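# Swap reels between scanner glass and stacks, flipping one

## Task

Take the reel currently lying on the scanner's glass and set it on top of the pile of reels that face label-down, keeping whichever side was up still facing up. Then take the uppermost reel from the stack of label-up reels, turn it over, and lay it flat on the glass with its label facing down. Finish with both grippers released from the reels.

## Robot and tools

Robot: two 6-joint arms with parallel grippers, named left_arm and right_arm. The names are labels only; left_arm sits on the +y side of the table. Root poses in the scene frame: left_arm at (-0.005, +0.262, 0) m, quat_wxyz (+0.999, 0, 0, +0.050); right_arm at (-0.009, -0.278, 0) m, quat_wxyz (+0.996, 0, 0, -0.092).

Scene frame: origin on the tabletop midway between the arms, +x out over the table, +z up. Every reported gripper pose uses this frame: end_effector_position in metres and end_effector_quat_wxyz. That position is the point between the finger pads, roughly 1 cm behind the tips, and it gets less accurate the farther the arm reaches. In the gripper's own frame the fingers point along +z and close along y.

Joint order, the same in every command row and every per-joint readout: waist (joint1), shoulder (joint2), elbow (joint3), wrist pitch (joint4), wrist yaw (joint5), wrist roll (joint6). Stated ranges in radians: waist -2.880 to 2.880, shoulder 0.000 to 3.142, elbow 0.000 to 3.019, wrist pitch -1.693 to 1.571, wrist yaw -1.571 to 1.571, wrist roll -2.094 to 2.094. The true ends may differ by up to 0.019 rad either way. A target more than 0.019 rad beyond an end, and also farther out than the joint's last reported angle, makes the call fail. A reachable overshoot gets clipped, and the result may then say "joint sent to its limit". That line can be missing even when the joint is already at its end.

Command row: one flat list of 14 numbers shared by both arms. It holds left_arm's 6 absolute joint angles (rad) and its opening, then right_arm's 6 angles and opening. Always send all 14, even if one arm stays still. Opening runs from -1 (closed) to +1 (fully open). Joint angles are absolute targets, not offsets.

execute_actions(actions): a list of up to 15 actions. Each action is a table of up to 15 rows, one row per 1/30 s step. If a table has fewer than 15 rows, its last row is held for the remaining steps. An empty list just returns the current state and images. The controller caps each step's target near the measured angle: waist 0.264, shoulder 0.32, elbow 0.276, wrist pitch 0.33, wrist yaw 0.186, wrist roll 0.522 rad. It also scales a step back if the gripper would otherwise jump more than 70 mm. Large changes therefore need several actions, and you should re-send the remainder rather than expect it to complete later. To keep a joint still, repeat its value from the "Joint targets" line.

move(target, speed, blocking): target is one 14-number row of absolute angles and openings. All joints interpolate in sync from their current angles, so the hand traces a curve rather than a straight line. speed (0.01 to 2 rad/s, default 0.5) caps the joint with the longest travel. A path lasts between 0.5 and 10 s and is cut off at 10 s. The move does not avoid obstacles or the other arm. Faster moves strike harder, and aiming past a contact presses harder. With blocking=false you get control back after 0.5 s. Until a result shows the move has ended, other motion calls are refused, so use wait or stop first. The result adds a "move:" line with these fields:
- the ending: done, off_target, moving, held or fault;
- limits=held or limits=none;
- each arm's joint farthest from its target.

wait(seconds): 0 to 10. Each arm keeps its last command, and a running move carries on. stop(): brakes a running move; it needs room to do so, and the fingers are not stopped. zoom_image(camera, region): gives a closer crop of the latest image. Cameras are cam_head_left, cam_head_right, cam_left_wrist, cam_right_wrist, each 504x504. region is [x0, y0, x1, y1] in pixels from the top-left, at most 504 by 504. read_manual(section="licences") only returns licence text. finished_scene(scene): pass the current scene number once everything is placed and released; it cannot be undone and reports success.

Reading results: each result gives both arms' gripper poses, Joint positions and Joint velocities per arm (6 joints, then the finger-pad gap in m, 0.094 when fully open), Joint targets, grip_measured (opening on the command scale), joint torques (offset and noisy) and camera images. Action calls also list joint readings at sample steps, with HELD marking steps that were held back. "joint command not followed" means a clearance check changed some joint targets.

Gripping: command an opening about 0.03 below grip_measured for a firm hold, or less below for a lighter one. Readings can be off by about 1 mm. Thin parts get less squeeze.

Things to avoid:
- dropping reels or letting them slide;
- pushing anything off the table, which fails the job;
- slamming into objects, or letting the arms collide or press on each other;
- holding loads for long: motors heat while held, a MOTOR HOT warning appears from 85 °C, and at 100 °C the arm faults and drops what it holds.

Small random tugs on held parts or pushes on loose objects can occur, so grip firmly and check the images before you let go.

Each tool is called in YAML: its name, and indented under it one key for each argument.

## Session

execute_actions:
  actions: []

Scene clock: 0.00 s.
left_arm: end_effector_position=(+0.0213, +0.7341, +0.2523) grip_measured=+1.000 end_effector_quat_wxyz=(+0.685, -0.614, -0.194, +0.342) | right_arm: end_effector_position=(+0.5462, -0.6100, +0.1717) grip_measured=+1.000 end_effector_quat_wxyz=(-0.027, +0.709, +0.704, -0.016)
Joint names: [waist, shoulder, elbow, wrist pitch, wrist yaw, wrist roll]
Joint positions: left_arm=[ 1.082  1.583  0.614  1.379 -1.125 -1.041  0.094] | right_arm=[-0.349  2.13   2.134 -1.636  0.018  1.044  0.094]
Joint velocities: left_arm=[ 0.005 -0.005 -0.017  0.002  0.022 -0.066  0.   ] | right_arm=[-0.005 -0.005 -0.012  0.002 -0.037 -0.037  0.   ]
Joint torques (N m, as the arm reports them, + toward a larger angle): no reading
Motor temperatures (°C, as the motors report them): left_arm=[20 19 19 22 19 18] | right_arm=[20 20 23 20 20 21]
Joint targets: left_arm=[1.082 1.578 0.635 1.383 -1.125 -1.040] | right_arm=[-0.349 2.137 2.155 -1.636 0.018 1.044]

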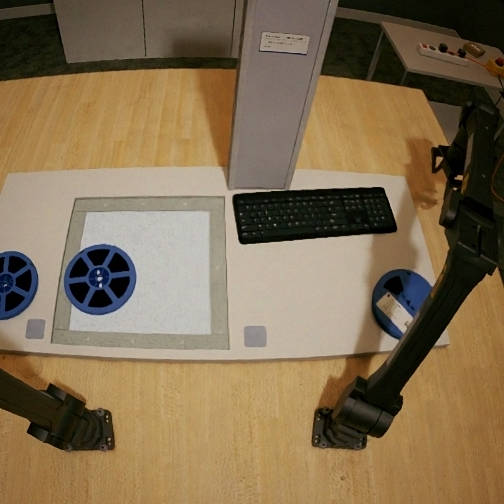

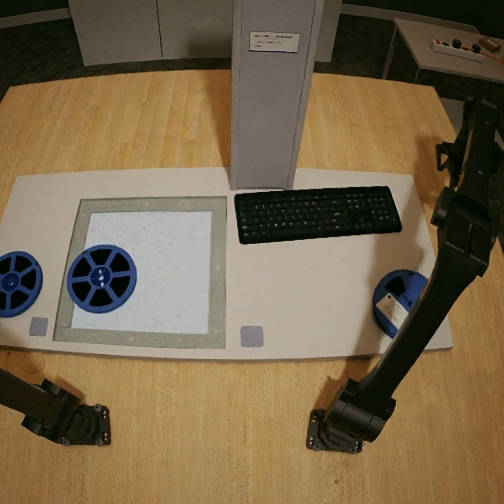

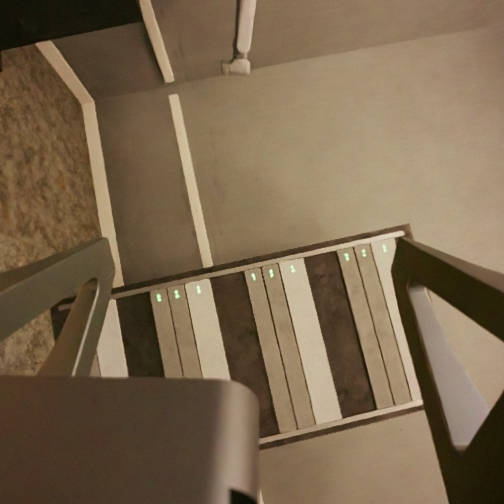

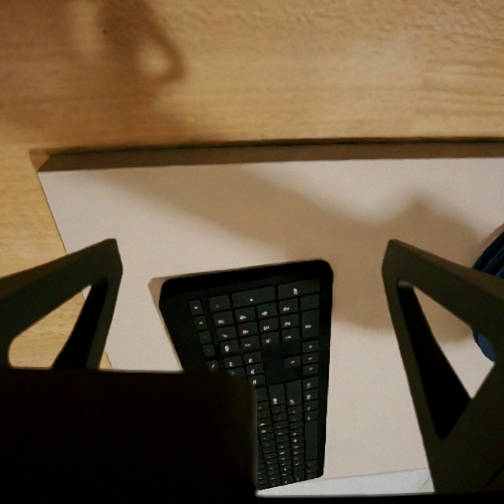

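move:
  target: [0.026,1.35,0.985,-1.15,0,0.126,0.62,-0.44,0.79,0.74,-0.895,0,0,1]
  speed: 1.5

zoom_image:
  camera: "cam_head_left"
  region: [340, 240, 480, 360]

Scene clock: 3.20 s.
left_arm: end_effector_position=(+0.3461, +0.3054, +0.1050) grip_measured=+0.623 end_effector_quat_wxyz=(-0.007, -0.003, +1.000, +0.000) | right_arm: end_effector_position=(+0.2573, -0.4664, +0.2260) grip_measured=+1.000 end_effector_quat_wxyz=(+0.285, +0.292, +0.908, -0.090)
Joint names: [waist, shoulder, elbow, wrist pitch, wrist yaw, wrist roll]
Joint positions: left_arm=[ 0.023  1.369  0.925 -1.14  -0.002  0.116  0.076] | right_arm=[-0.429  0.794  0.741 -0.91   0.002  0.008  0.094]
Joint velocities: left_arm=[ 0.005 -0.005  0.007  0.007 -0.022  0.037 -0.002] | right_arm=[ 0.005  0.024 -0.007  0.002 -0.007  0.037  0.   ]
Joint torques (N m, as the arm reports them, + toward a larger angle): left_arm=[  2.58 -12.6   11.84  -0.02   0.05  -0.01] | right_arm=[ 0.34 -2.43  8.83  2.55 -0.1  -0.16]
Motor temperatures (°C, as the motors report them): left_arm=[20 20 20 22 19 18] | right_arm=[20 20 24 20 20 21]
Joint targets: left_arm=[0.026 1.350 0.985 -1.150 -0.000 0.126] | right_arm=[-0.440 0.790 0.740 -0.895 -0.000 0.000]
move: off_target (left_arm); limits=none; left_arm: farthest joint: the elbow, 0.060 radians from its target (0.371 radians at the start); right_arm: farthest joint: the wrist pitch, 0.015 radians from its target (0.741 radians at the start)

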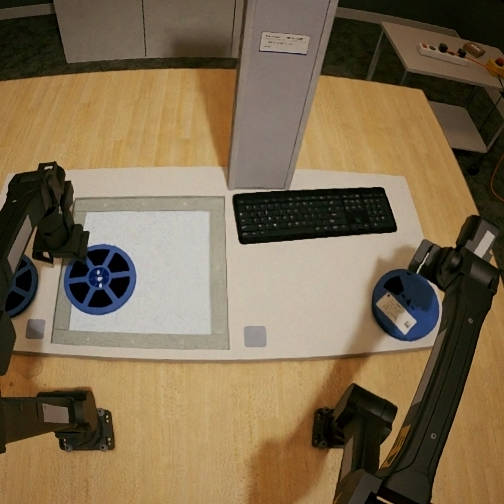

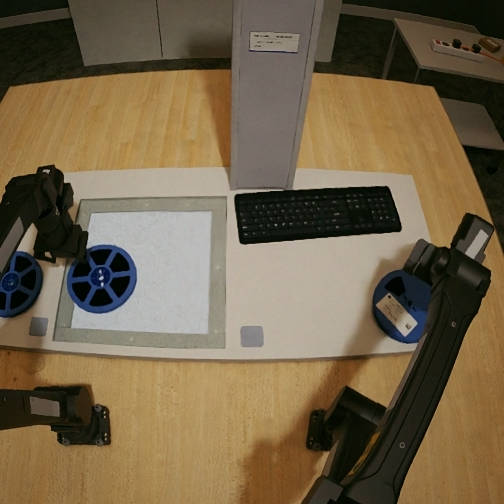

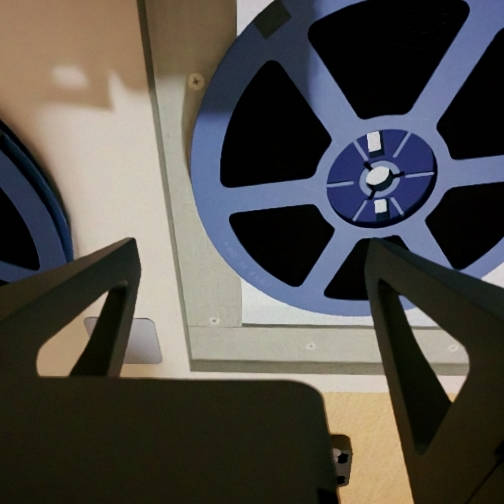

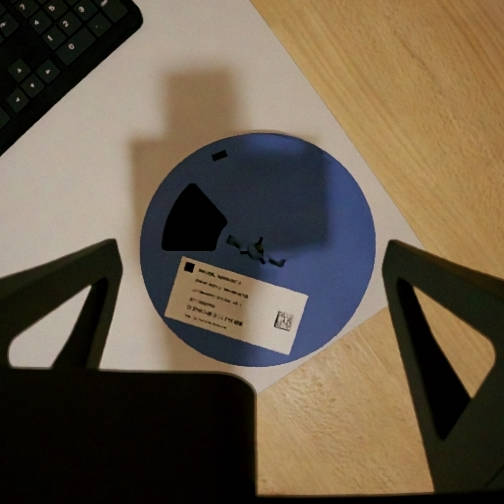

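Region (340, 240, 480, 360) of cam_head_left's 504x504 image, scaled by 3.600, with more detail than that image has; it fills the top 432 rows of this view, and the rest is white.

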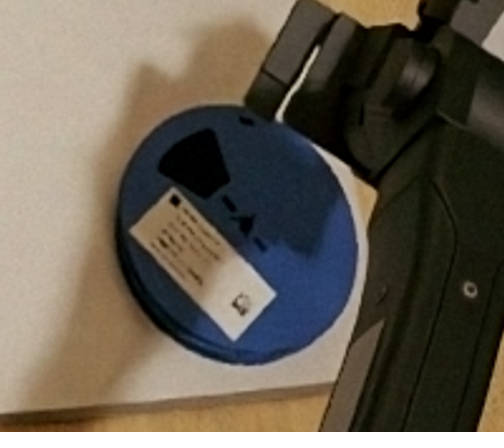

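move:
  target: [-0.012,1.5,0.903,-0.97,0,0.543,0.62,-0.59,1.545,1.125,-1.13,0,0.465,1]
  speed: 0.8

Scene clock: 5.43 s.
left_arm: end_effector_position=(+0.3720, +0.2980, +0.0576) grip_measured=+0.623 end_effector_quat_wxyz=(+0.002, +0.218, +0.976, +0.002) | right_arm: end_effector_position=(+0.2921, -0.5700, +0.0960) grip_measured=+1.000 end_effector_quat_wxyz=(-0.004, +0.575, +0.818, -0.000)
Joint names: [waist, shoulder, elbow, wrist pitch, wrist yaw, wrist roll]
Joint positions: left_arm=[-0.005  1.489  0.906 -0.983 -0.002  0.533  0.076] | right_arm=[-0.584  1.543  1.085 -1.121  0.002  0.457  0.094]
Joint velocities: left_arm=[ 0.015  0.005 -0.002 -0.002  0.007 -0.037 -0.001] | right_arm=[-0.005 -0.005 -0.007 -0.017 -0.11   0.007  0.   ]
Joint torques (N m, as the arm reports them, + toward a larger angle): left_arm=[  1.62 -10.78   6.84   0.8    0.1   -0.01] | right_arm=[  0.66 -12.5   10.17   0.08  -0.05   0.01]
Motor temperatures (°C, as the motors report them): left_arm=[20 20 20 22 19 18] | right_arm=[20 20 24 20 20 21]
Joint targets: left_arm=[-0.012 1.500 0.903 -0.970 -0.000 0.543] | right_arm=[-0.590 1.545 1.125 -1.130 -0.000 0.465]
move: off_target (right_arm); limits=none; left_arm: farthest joint: the wrist pitch, 0.013 radians from its target (0.170 radians at the start); right_arm: farthest joint: the elbow, 0.040 radians from its target (0.384 radians at the start)

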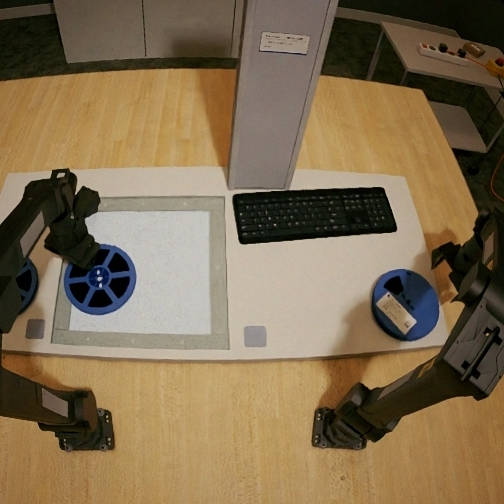

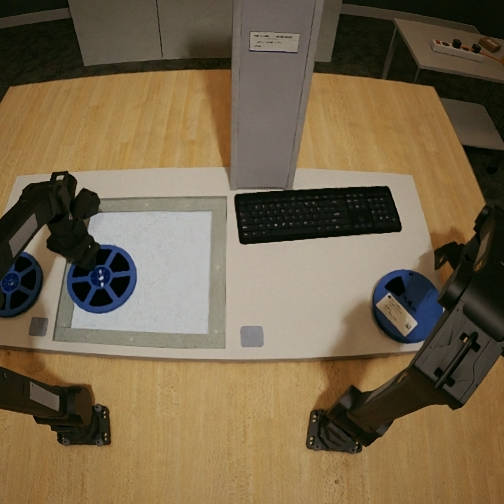

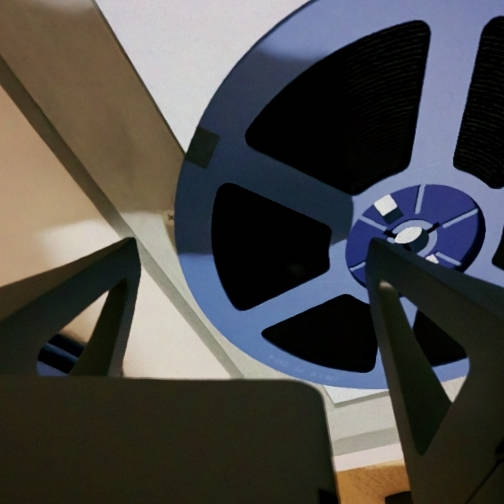

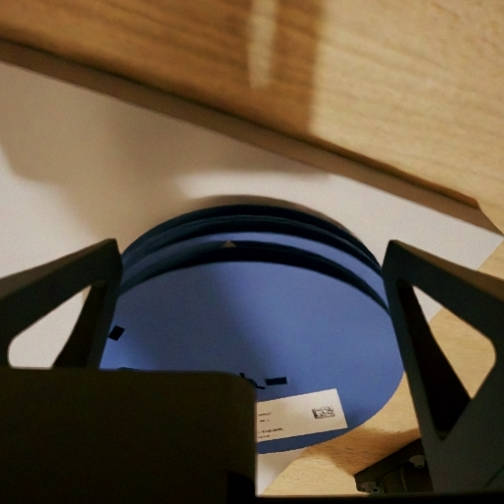

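move:
  target: [-0.017,1.53,0.873,-0.918,0,0.543,0.62,-0.56,1.545,1.012,-1.03,0,0.48,1]
  speed: 0.15

Scene clock: 6.80 s.
left_arm: end_effector_position=(+0.3700, +0.2964, +0.0396) grip_measured=+0.623 end_effector_quat_wxyz=(+0.001, +0.220, +0.976, +0.002) | right_arm: end_effector_position=(+0.2887, -0.5584, +0.0723) grip_measured=+1.000 end_effector_quat_wxyz=(+0.000, +0.575, +0.818, -0.001)
Joint names: [waist, shoulder, elbow, wrist pitch, wrist yaw, wrist roll]
Joint positions: left_arm=[-0.009  1.515  0.879 -0.931 -0.002  0.535  0.076] | right_arm=[-0.569  1.543  1.014 -1.041  0.002  0.472  0.094]
Joint velocities: left_arm=[-0.015 -0.005 -0.002  0.007 -0.037 -0.066  0.   ] | right_arm=[ 0.015  0.005  0.007 -0.012  0.022 -0.022  0.   ]
Joint torques (N m, as the arm reports them, + toward a larger angle): left_arm=[  1.52 -10.56   6.47   0.79   0.09  -0.01] | right_arm=[  1.71 -12.15   6.68   1.07  -0.04   0.  ]
Motor temperatures (°C, as the motors report them): left_arm=[20 20 20 22 19 18] | right_arm=[20 20 25 20 20 21]
Joint targets: left_arm=[-0.017 1.530 0.873 -0.918 0.000 0.543] | right_arm=[-0.560 1.545 1.012 -1.030 0.000 0.480]
move: done; limits=none; left_arm: farthest joint: the shoulder, 0.015 radians from its target (0.041 radians at the start); right_arm: farthest joint: the wrist pitch, 0.011 radians from its target (0.091 radians at the start)

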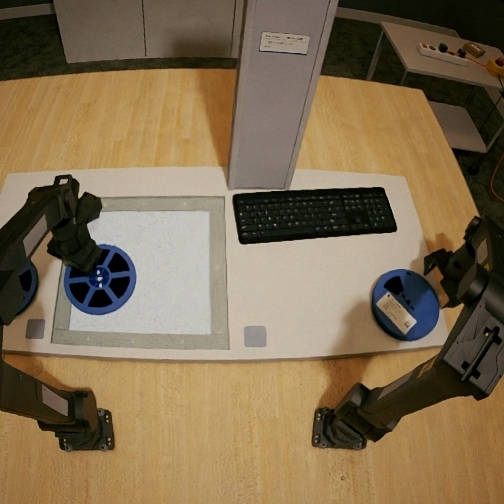

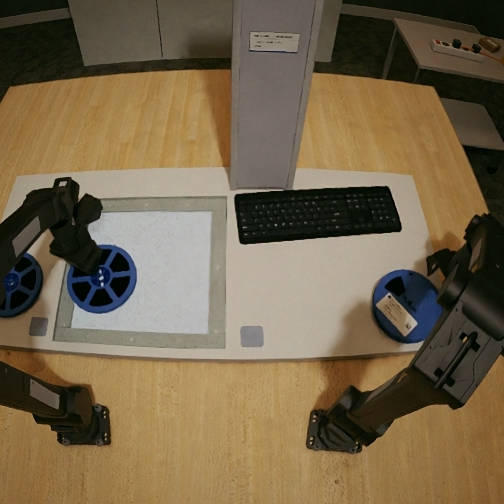

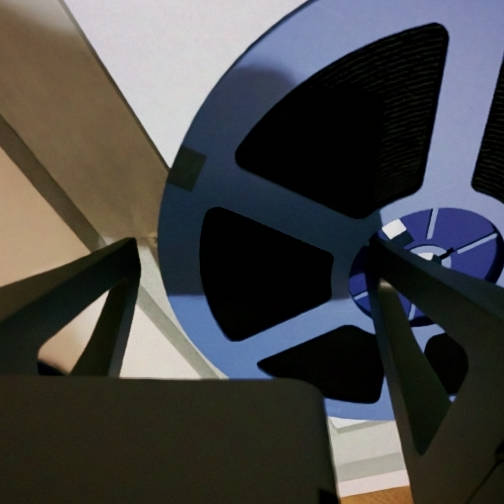

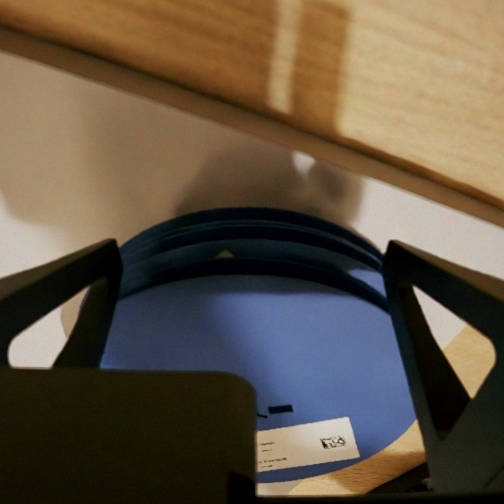

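execute_actions:
  actions:
    - [[-0.012,1.535,0.87,-0.925,0,0.543,0.62,-0.56,1.519,1.012,-1.035,0,0.48,1],[-0.012,1.535,0.87,-0.925,0,0.543,0.62,-0.56,1.519,1.012,-1.035,0,0.48,1],[-0.012,1.535,0.87,-0.925,0,0.543,0.62,-0.56,1.519,1.012,-1.035,0,0.48,1],[-0.012,1.535,0.87,-0.925,0,0.543,0.62,-0.56,1.519,1.012,-1.035,0,0.48,1],[-0.012,1.535,0.87,-0.925,0,0.543,0.5,-0.56,1.519,1.012,-1.035,0,0.48,1],[-0.012,1.535,0.87,-0.925,0,0.543,0.43,-0.56,1.519,1.012,-1.035,0,0.48,1],[-0.012,1.535,0.87,-0.925,0,0.543,0.38,-0.56,1.519,1.012,-1.035,0,0.48,1],[-0.012,1.535,0.87,-0.925,0,0.543,0.34,-0.56,1.519,1.012,-1.035,0,0.48,1],[-0.012,1.53,0.87,-0.925,0,0.543,0.295,-0.56,1.519,1.012,-1.035,0,0.48,1]]

move:
  target: [-0.012,1.42,1.0,-1.09,0,0.543,0.295,-0.488,1.405,0.874,-1.016,0,0.553,1]
  speed: 0.18

Scene clock: 7.90 s.
left_arm: end_effector_position=(+0.3701, +0.2958, +0.0396) grip_measured=+0.323 end_effector_quat_wxyz=(+0.002, +0.221, +0.975, +0.000) | right_arm: end_effector_position=(+0.2889, -0.5587, +0.0748) grip_measured=+1.000 end_effector_quat_wxyz=(+0.004, +0.576, +0.818, -0.002)
Joint names: [waist, shoulder, elbow, wrist pitch, wrist yaw, wrist roll]
Joint positions: left_arm=[-0.009  1.515  0.879 -0.931  0.001  0.537  0.062] | right_arm=[-0.569  1.537  1.014 -1.041  0.002  0.473  0.094]
Joint velocities: left_arm=[-0.005 -0.005 -0.002 -0.002 -0.007  0.022  0.   ] | right_arm=[-0.005  0.005 -0.022 -0.002  0.022  0.022  0.   ]
Joint torques (N m, as the arm reports them, + toward a larger angle): left_arm=[  2.   -10.95   6.25   0.59  -0.04  -0.03] | right_arm=[  1.72 -13.79   6.71   0.82  -0.04  -0.01]
Motor temperatures (°C, as the motors report them): left_arm=[20 20 20 22 19 18] | right_arm=[20 21 25 20 20 21]
Joint targets: left_arm=[-0.012 1.530 0.870 -0.925 -0.000 0.543] | right_arm=[-0.560 1.519 1.012 -1.035 -0.000 0.480]
Step readings (joint positions):
0: left_arm=[-0.009 1.515 0.879 -0.931 -0.002 0.535] | right_arm=[-0.569 1.543 1.014 -1.041 0.002 0.473]
1: left_arm=[-0.009 1.515 0.879 -0.931 -0.002 0.535] | right_arm=[-0.569 1.543 1.014 -1.041 0.002 0.473]
2: left_arm=[-0.009 1.515 0.879 -0.931 -0.002 0.535] | right_arm=[-0.569 1.543 1.014 -1.041 0.002 0.473]
4: left_arm=[-0.009 1.515 0.879 -0.931 -0.002 0.535] | right_arm=[-0.569 1.541 1.014 -1.041 0.002 0.473]
8: left_arm=[-0.009 1.515 0.879 -0.931 0.001 0.537] | right_arm=[-0.569 1.538 1.014 -1.041 0.002 0.473]
15: Joint positions above

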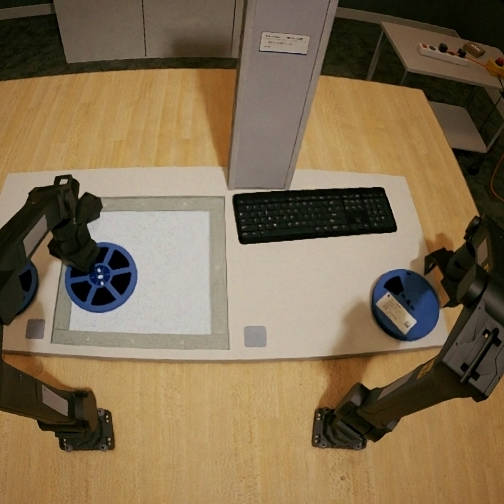

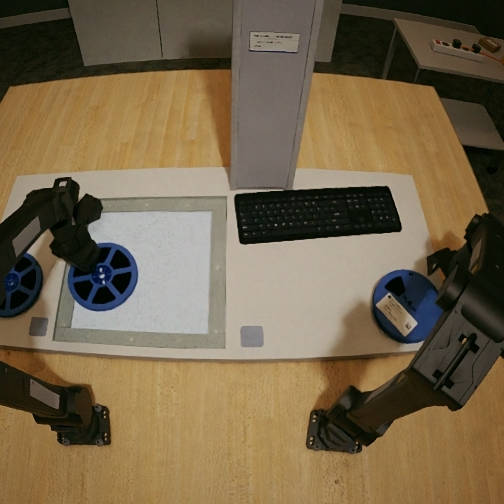

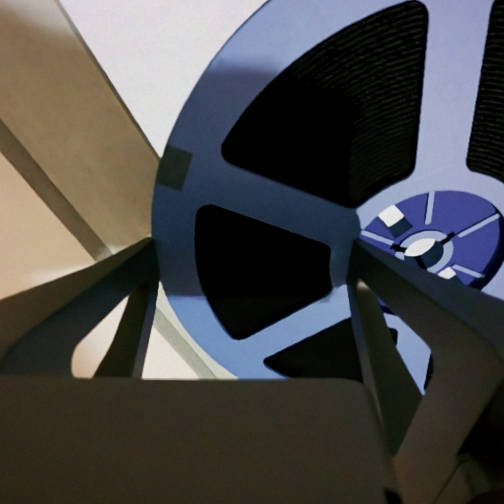

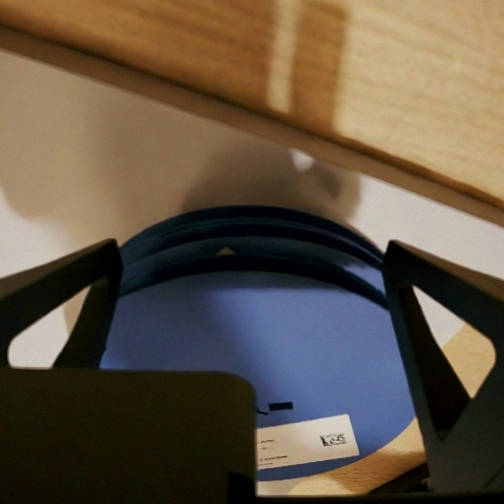

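Scene clock: 9.20 s.
left_arm: end_effector_position=(+0.3668, +0.2955, +0.0855) grip_measured=+0.323 end_effector_quat_wxyz=(-0.005, +0.221, +0.975, -0.002) | right_arm: end_effector_position=(+0.2697, -0.5052, +0.0725) grip_measured=+1.000 end_effector_quat_wxyz=(+0.002, +0.575, +0.818, -0.001)
Joint names: [waist, shoulder, elbow, wrist pitch, wrist yaw, wrist roll]
Joint positions: left_arm=[-0.009  1.443  0.942 -1.08   0.001  0.537  0.062] | right_arm=[-0.498  1.419  0.878 -1.026  0.002  0.543  0.094]
Joint velocities: left_arm=[ 0.005 -0.015 -0.002  0.012  0.007 -0.066 -0.001] | right_arm=[-0.015 -0.005 -0.012 -0.007  0.081  0.007  0.   ]
Joint torques (N m, as the arm reports them, + toward a larger angle): left_arm=[  2.02 -13.71  11.56  -0.02  -0.03  -0.03] | right_arm=[  1.71 -11.11   6.51   1.    -0.03   0.01]
Motor temperatures (°C, as the motors report them): left_arm=[20 20 21 22 19 18] | right_arm=[20 21 25 20 20 21]
Joint targets: left_arm=[-0.012 1.420 1.000 -1.090 0.000 0.543] | right_arm=[-0.488 1.405 0.874 -1.016 0.000 0.553]
move: off_target (left_arm); limits=none; left_arm: farthest joint: the elbow, 0.058 radians from its target (0.121 radians at the start); right_arm: farthest joint: the shoulder, 0.014 radians from its target (0.132 radians at the start)

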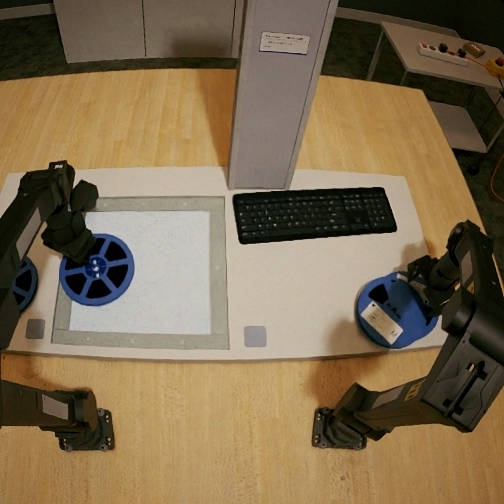

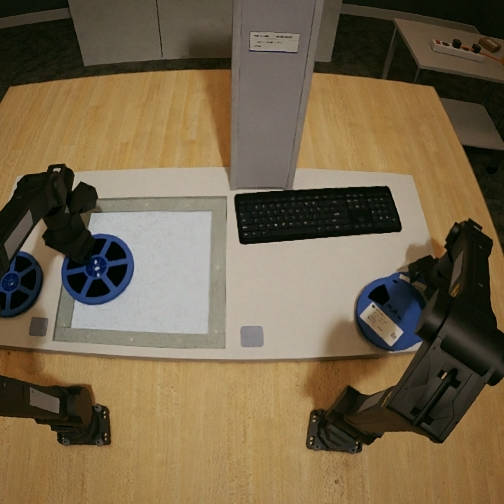

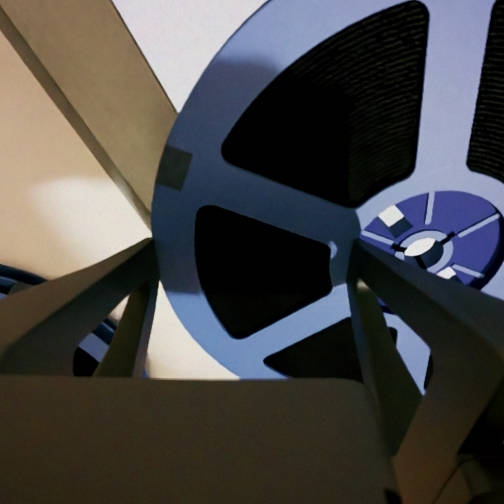

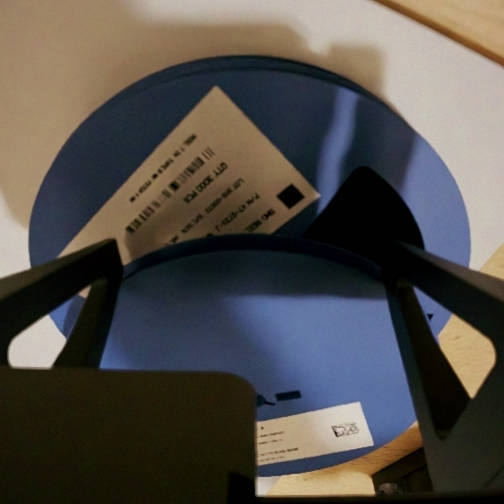

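execute_actions:
  actions: []

Scene clock: 10.13 s.
left_arm: end_effector_position=(+0.3668, +0.2955, +0.0855) grip_measured=+0.323 end_effector_quat_wxyz=(-0.005, +0.221, +0.975, -0.002) | right_arm: end_effector_position=(+0.2697, -0.5052, +0.0725) grip_measured=+1.000 end_effector_quat_wxyz=(+0.002, +0.575, +0.818, -0.001)
Joint names: [waist, shoulder, elbow, wrist pitch, wrist yaw, wrist roll]
Joint positions: left_arm=[-0.009  1.443  0.942 -1.08   0.001  0.537  0.062] | right_arm=[-0.498  1.419  0.878 -1.026  0.002  0.543  0.094]
Joint velocities: left_arm=[ 0.015 -0.005 -0.007 -0.012  0.022  0.066  0.001] | right_arm=[-0.005  0.005 -0.002 -0.002 -0.022  0.051  0.   ]
Joint torques (N m, as the arm reports them, + toward a larger angle): left_arm=[  1.95 -13.82  11.48  -0.04  -0.03  -0.03] | right_arm=[  1.71 -11.12   6.53   1.    -0.03   0.02]
Motor temperatures (°C, as the motors report them): left_arm=[20 20 21 22 19 18] | right_arm=[20 21 25 20 20 21]
Joint targets: left_arm=[-0.012 1.420 1.000 -1.090 0.000 0.543] | right_arm=[-0.488 1.405 0.874 -1.016 0.000 0.553]

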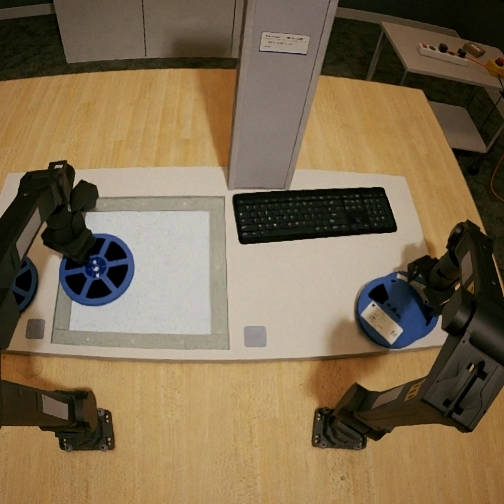

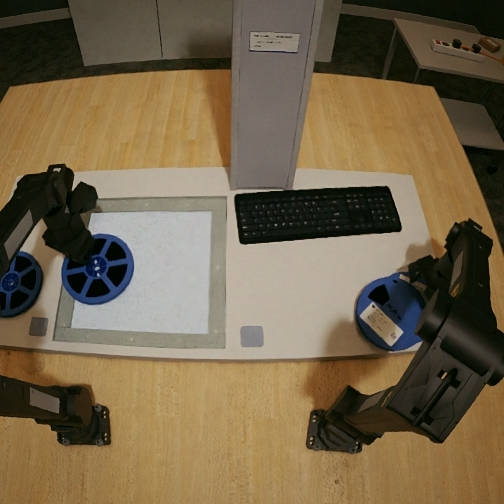

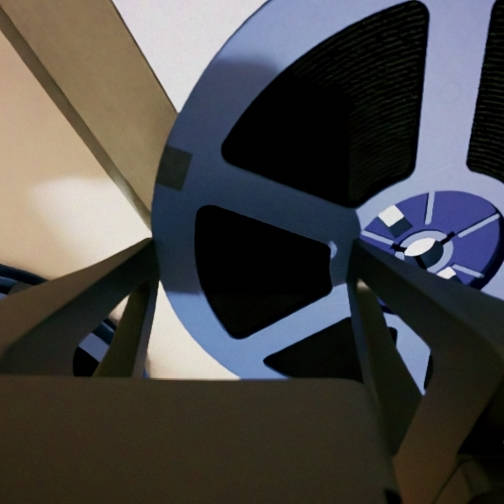

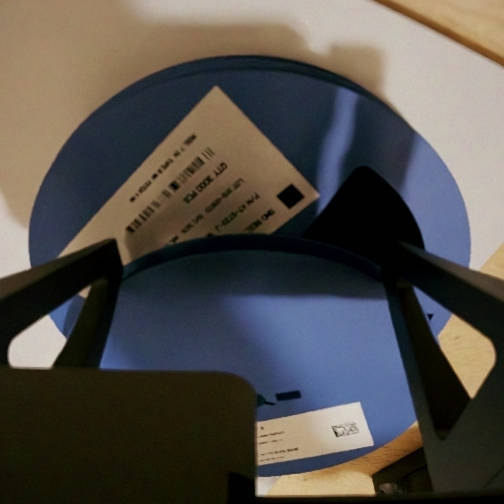

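move:
  target: [0.663,1.505,1.057,-1.074,0,0.095,0.295,-0.488,1.405,0.874,-1.016,0,0.553,1]
  speed: 0.8

Scene clock: 12.10 s.
left_arm: end_effector_position=(+0.2790, +0.5363, +0.0855) grip_measured=+0.323 end_effector_quat_wxyz=(-0.003, -0.326, +0.945, -0.000) | right_arm: end_effector_position=(+0.2697, -0.5052, +0.0725) grip_measured=+1.000 end_effector_quat_wxyz=(+0.002, +0.575, +0.818, -0.001)
Joint names: [waist, shoulder, elbow, wrist pitch, wrist yaw, wrist roll]
Joint positions: left_arm=[ 0.668  1.494  0.997 -1.08  -0.002  0.104  0.062] | right_arm=[-0.498  1.419  0.878 -1.026  0.002  0.543  0.094]
Joint velocities: left_arm=[ 0.005 -0.015 -0.012 -0.007  0.022  0.037 -0.001] | right_arm=[-0.005 -0.015 -0.007 -0.007  0.066 -0.037  0.   ]
Joint torques (N m, as the arm reports them, + toward a larger angle): left_arm=[  1.65 -11.48  11.61   0.55   0.03  -0.15] | right_arm=[  1.73 -11.13   6.53   1.02  -0.04   0.02]
Motor temperatures (°C, as the motors report them): left_arm=[20 20 21 22 19 18] | right_arm=[20 21 25 20 20 21]
Joint targets: left_arm=[0.663 1.505 1.057 -1.074 0.000 0.095] | right_arm=[-0.488 1.405 0.874 -1.016 -0.000 0.553]
move: off_target (left_arm); limits=none; left_arm: farthest joint: the elbow, 0.060 radians from its target (0.115 radians at the start); right_arm: farthest joint: the shoulder, 0.014 radians from its target (0.014 radians at the start)

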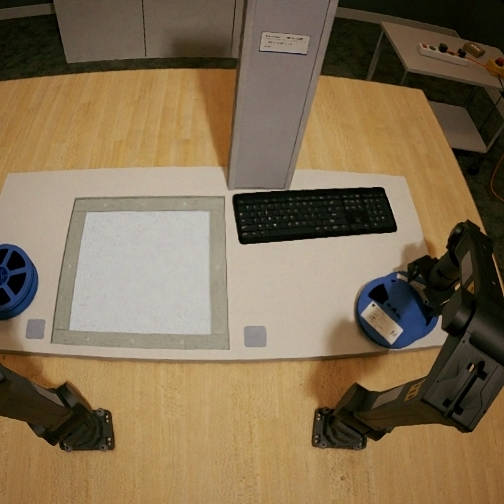

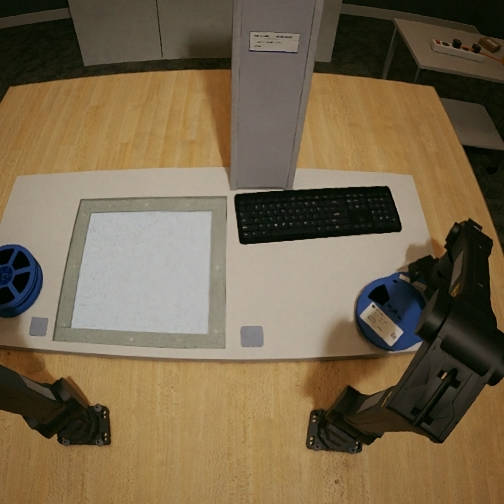

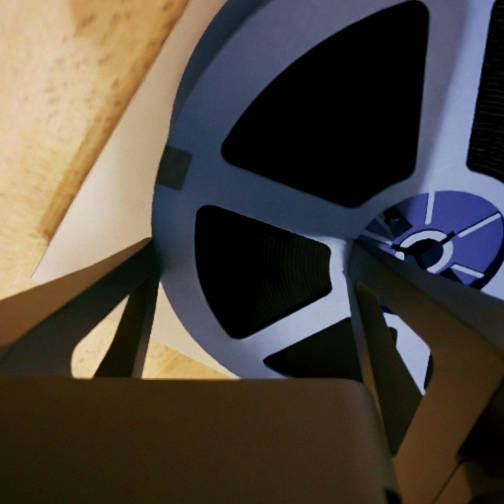

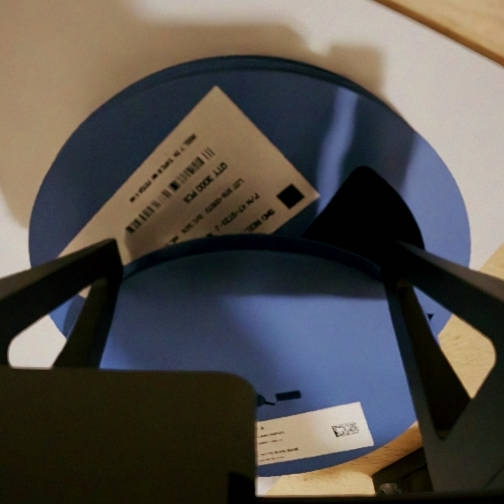

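zoom_image:
  camera: "cam_head_right"
  region: [0,230,80,330]

Region (0, 230, 80, 330) of cam_head_right's 504x504 image, scaled by 5.040, with more detail than that image has; it fills the left 403 columns of this view, and the rest is white.

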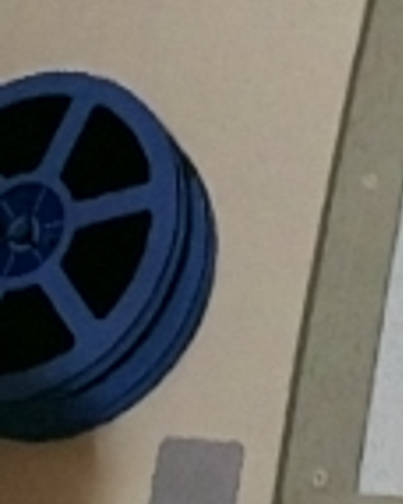

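move:
  target: [0.663,1.537,0.96,-0.992,0,0.095,0.295,-0.488,1.405,0.874,-1.016,0,0.553,1]
  speed: 0.2

zoom_image:
  camera: "cam_head_right"
  region: [0,230,80,330]

Scene clock: 13.27 s.
left_arm: end_effector_position=(+0.2802, +0.5371, +0.0625) grip_measured=+0.323 end_effector_quat_wxyz=(+0.001, -0.326, +0.945, +0.000) | right_arm: end_effector_position=(+0.2697, -0.5052, +0.0725) grip_measured=+1.000 end_effector_quat_wxyz=(+0.002, +0.575, +0.818, -0.001)
Joint names: [waist, shoulder, elbow, wrist pitch, wrist yaw, wrist roll]
Joint positions: left_arm=[ 0.668  1.525  0.963 -1.006  0.     0.104  0.062] | right_arm=[-0.498  1.419  0.878 -1.026  0.002  0.544  0.094]
Joint velocities: left_arm=[-0.005  0.005  0.017 -0.002  0.051 -0.066  0.   ] | right_arm=[-0.005 -0.005 -0.007 -0.007  0.007 -0.022  0.   ]
Joint torques (N m, as the arm reports them, + toward a larger angle): left_arm=[  1.85 -11.71   6.98   0.8   -0.05  -0.16] | right_arm=[  1.69 -11.11   6.52   1.01  -0.03   0.02]
Motor temperatures (°C, as the motors report them): left_arm=[20 20 21 22 19 18] | right_arm=[20 21 25 20 20 21]
Joint targets: left_arm=[0.663 1.537 0.960 -0.992 0.000 0.095] | right_arm=[-0.488 1.405 0.874 -1.016 0.000 0.553]
move: done; limits=none; left_arm: farthest joint: the wrist pitch, 0.014 radians from its target (0.088 radians at the start); right_arm: farthest joint: the shoulder, 0.014 radians from its target (0.014 radians at the start)

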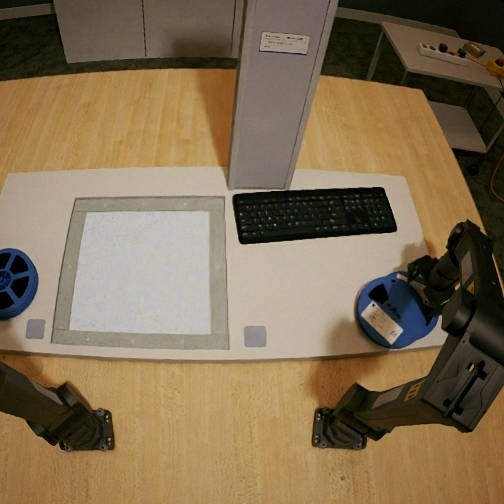

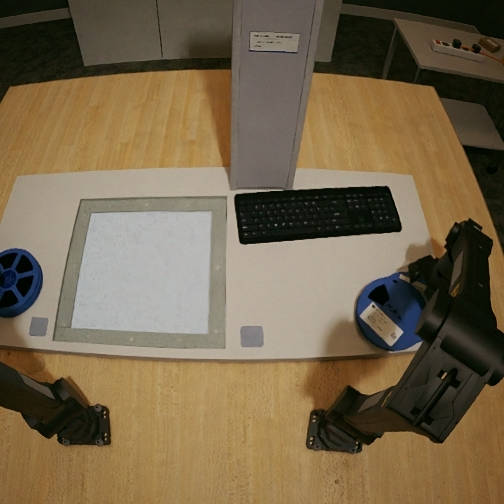

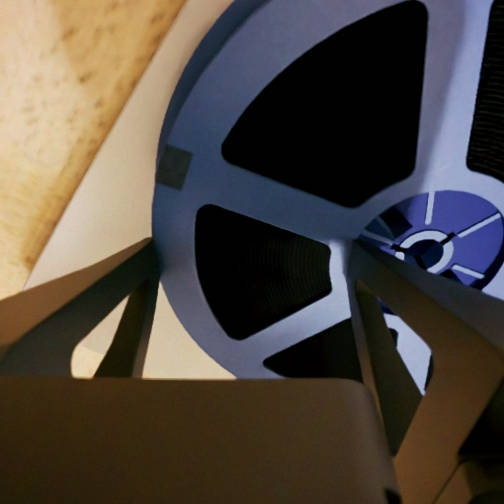

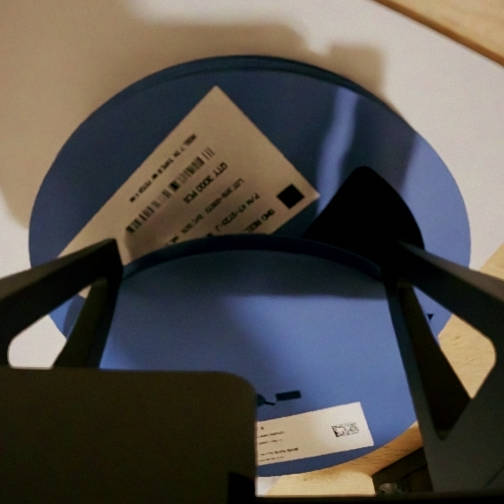

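Region (0, 230, 80, 330) of cam_head_right's 504x504 image, scaled by 5.040, with more detail than that image has; it fills the left 403 columns of this view, and the rest is white.

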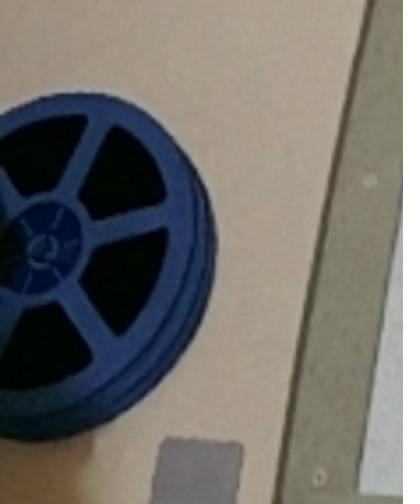

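move:
  target: [0.684,1.558,0.96,-0.972,0,0.095,0.295,-0.488,1.405,0.874,-1.016,0,0.553,1]
  speed: 0.06

zoom_image:
  camera: "cam_head_right"
  region: [0,230,80,330]

Scene clock: 14.63 s.
left_arm: end_effector_position=(+0.2809, +0.5390, +0.0622) grip_measured=+0.323 end_effector_quat_wxyz=(+0.005, -0.328, +0.945, +0.001) | right_arm: end_effector_position=(+0.2697, -0.5052, +0.0725) grip_measured=+1.000 end_effector_quat_wxyz=(+0.002, +0.575, +0.818, -0.001)
Joint names: [waist, shoulder, elbow, wrist pitch, wrist yaw, wrist roll]
Joint positions: left_arm=[ 0.671  1.526  0.963 -0.998  0.001  0.104  0.062] | right_arm=[-0.498  1.419  0.878 -1.026  0.002  0.544  0.094]
Joint velocities: left_arm=[ 0.015 -0.024 -0.017 -0.002  0.081  0.007  0.   ] | right_arm=[-0.005 -0.005 -0.012 -0.012 -0.037 -0.037  0.   ]
Joint torques (N m, as the arm reports them, + toward a larger angle): left_arm=[ 3.42 -9.77  6.98  1.32 -0.12 -0.16] | right_arm=[  1.69 -11.13   6.52   1.01  -0.04   0.02]
Motor temperatures (°C, as the motors report them): left_arm=[20 20 21 22 19 18] | right_arm=[20 21 25 20 20 21]
Joint targets: left_arm=[0.684 1.558 0.960 -0.972 -0.000 0.095] | right_arm=[-0.488 1.405 0.874 -1.016 -0.000 0.553]
move: off_target (left_arm); limits=none; left_arm: farthest joint: the shoulder, 0.032 radians from its target (0.033 radians at the start); right_arm: farthest joint: the shoulder, 0.014 radians from its target (0.014 radians at the start)

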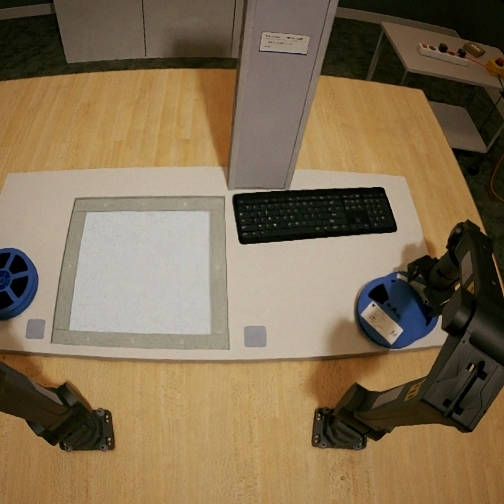

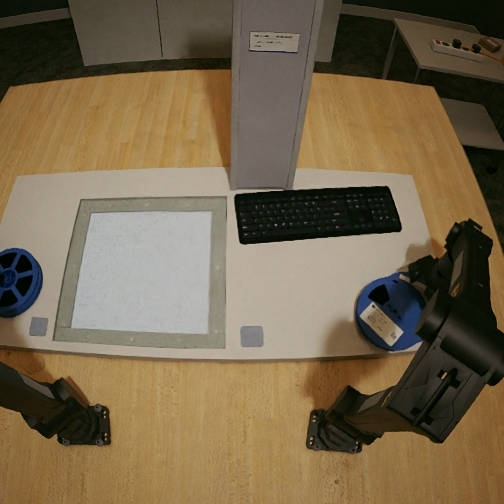

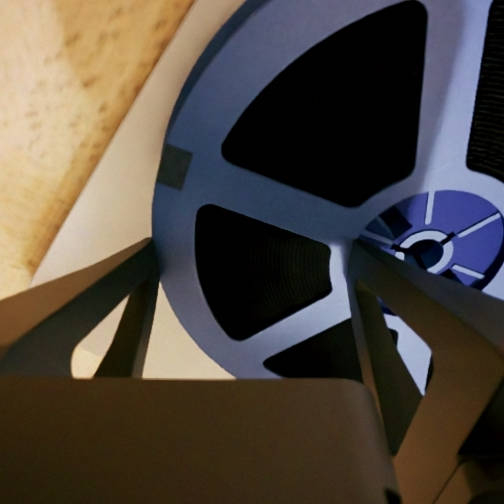

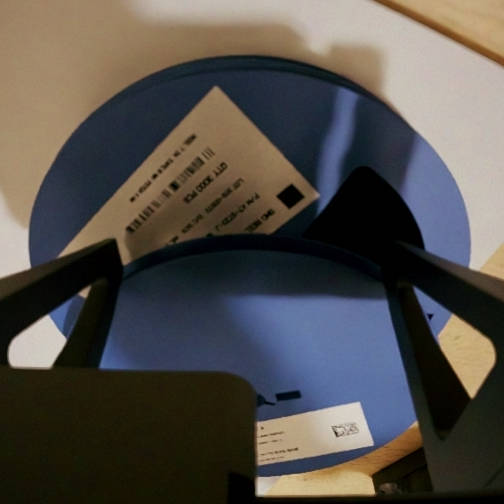

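Region (0, 230, 80, 330) of cam_head_right's 504x504 image, scaled by 5.040, with more detail than that image has; it fills the left 403 columns of this view, and the rest is white.

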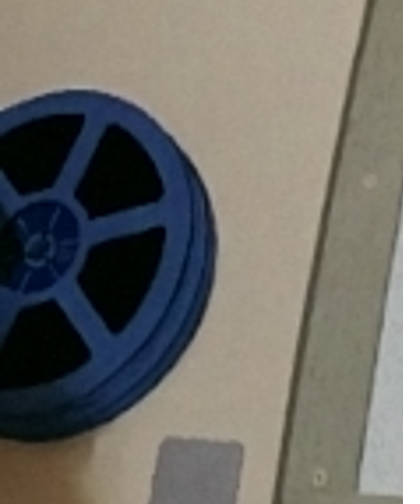

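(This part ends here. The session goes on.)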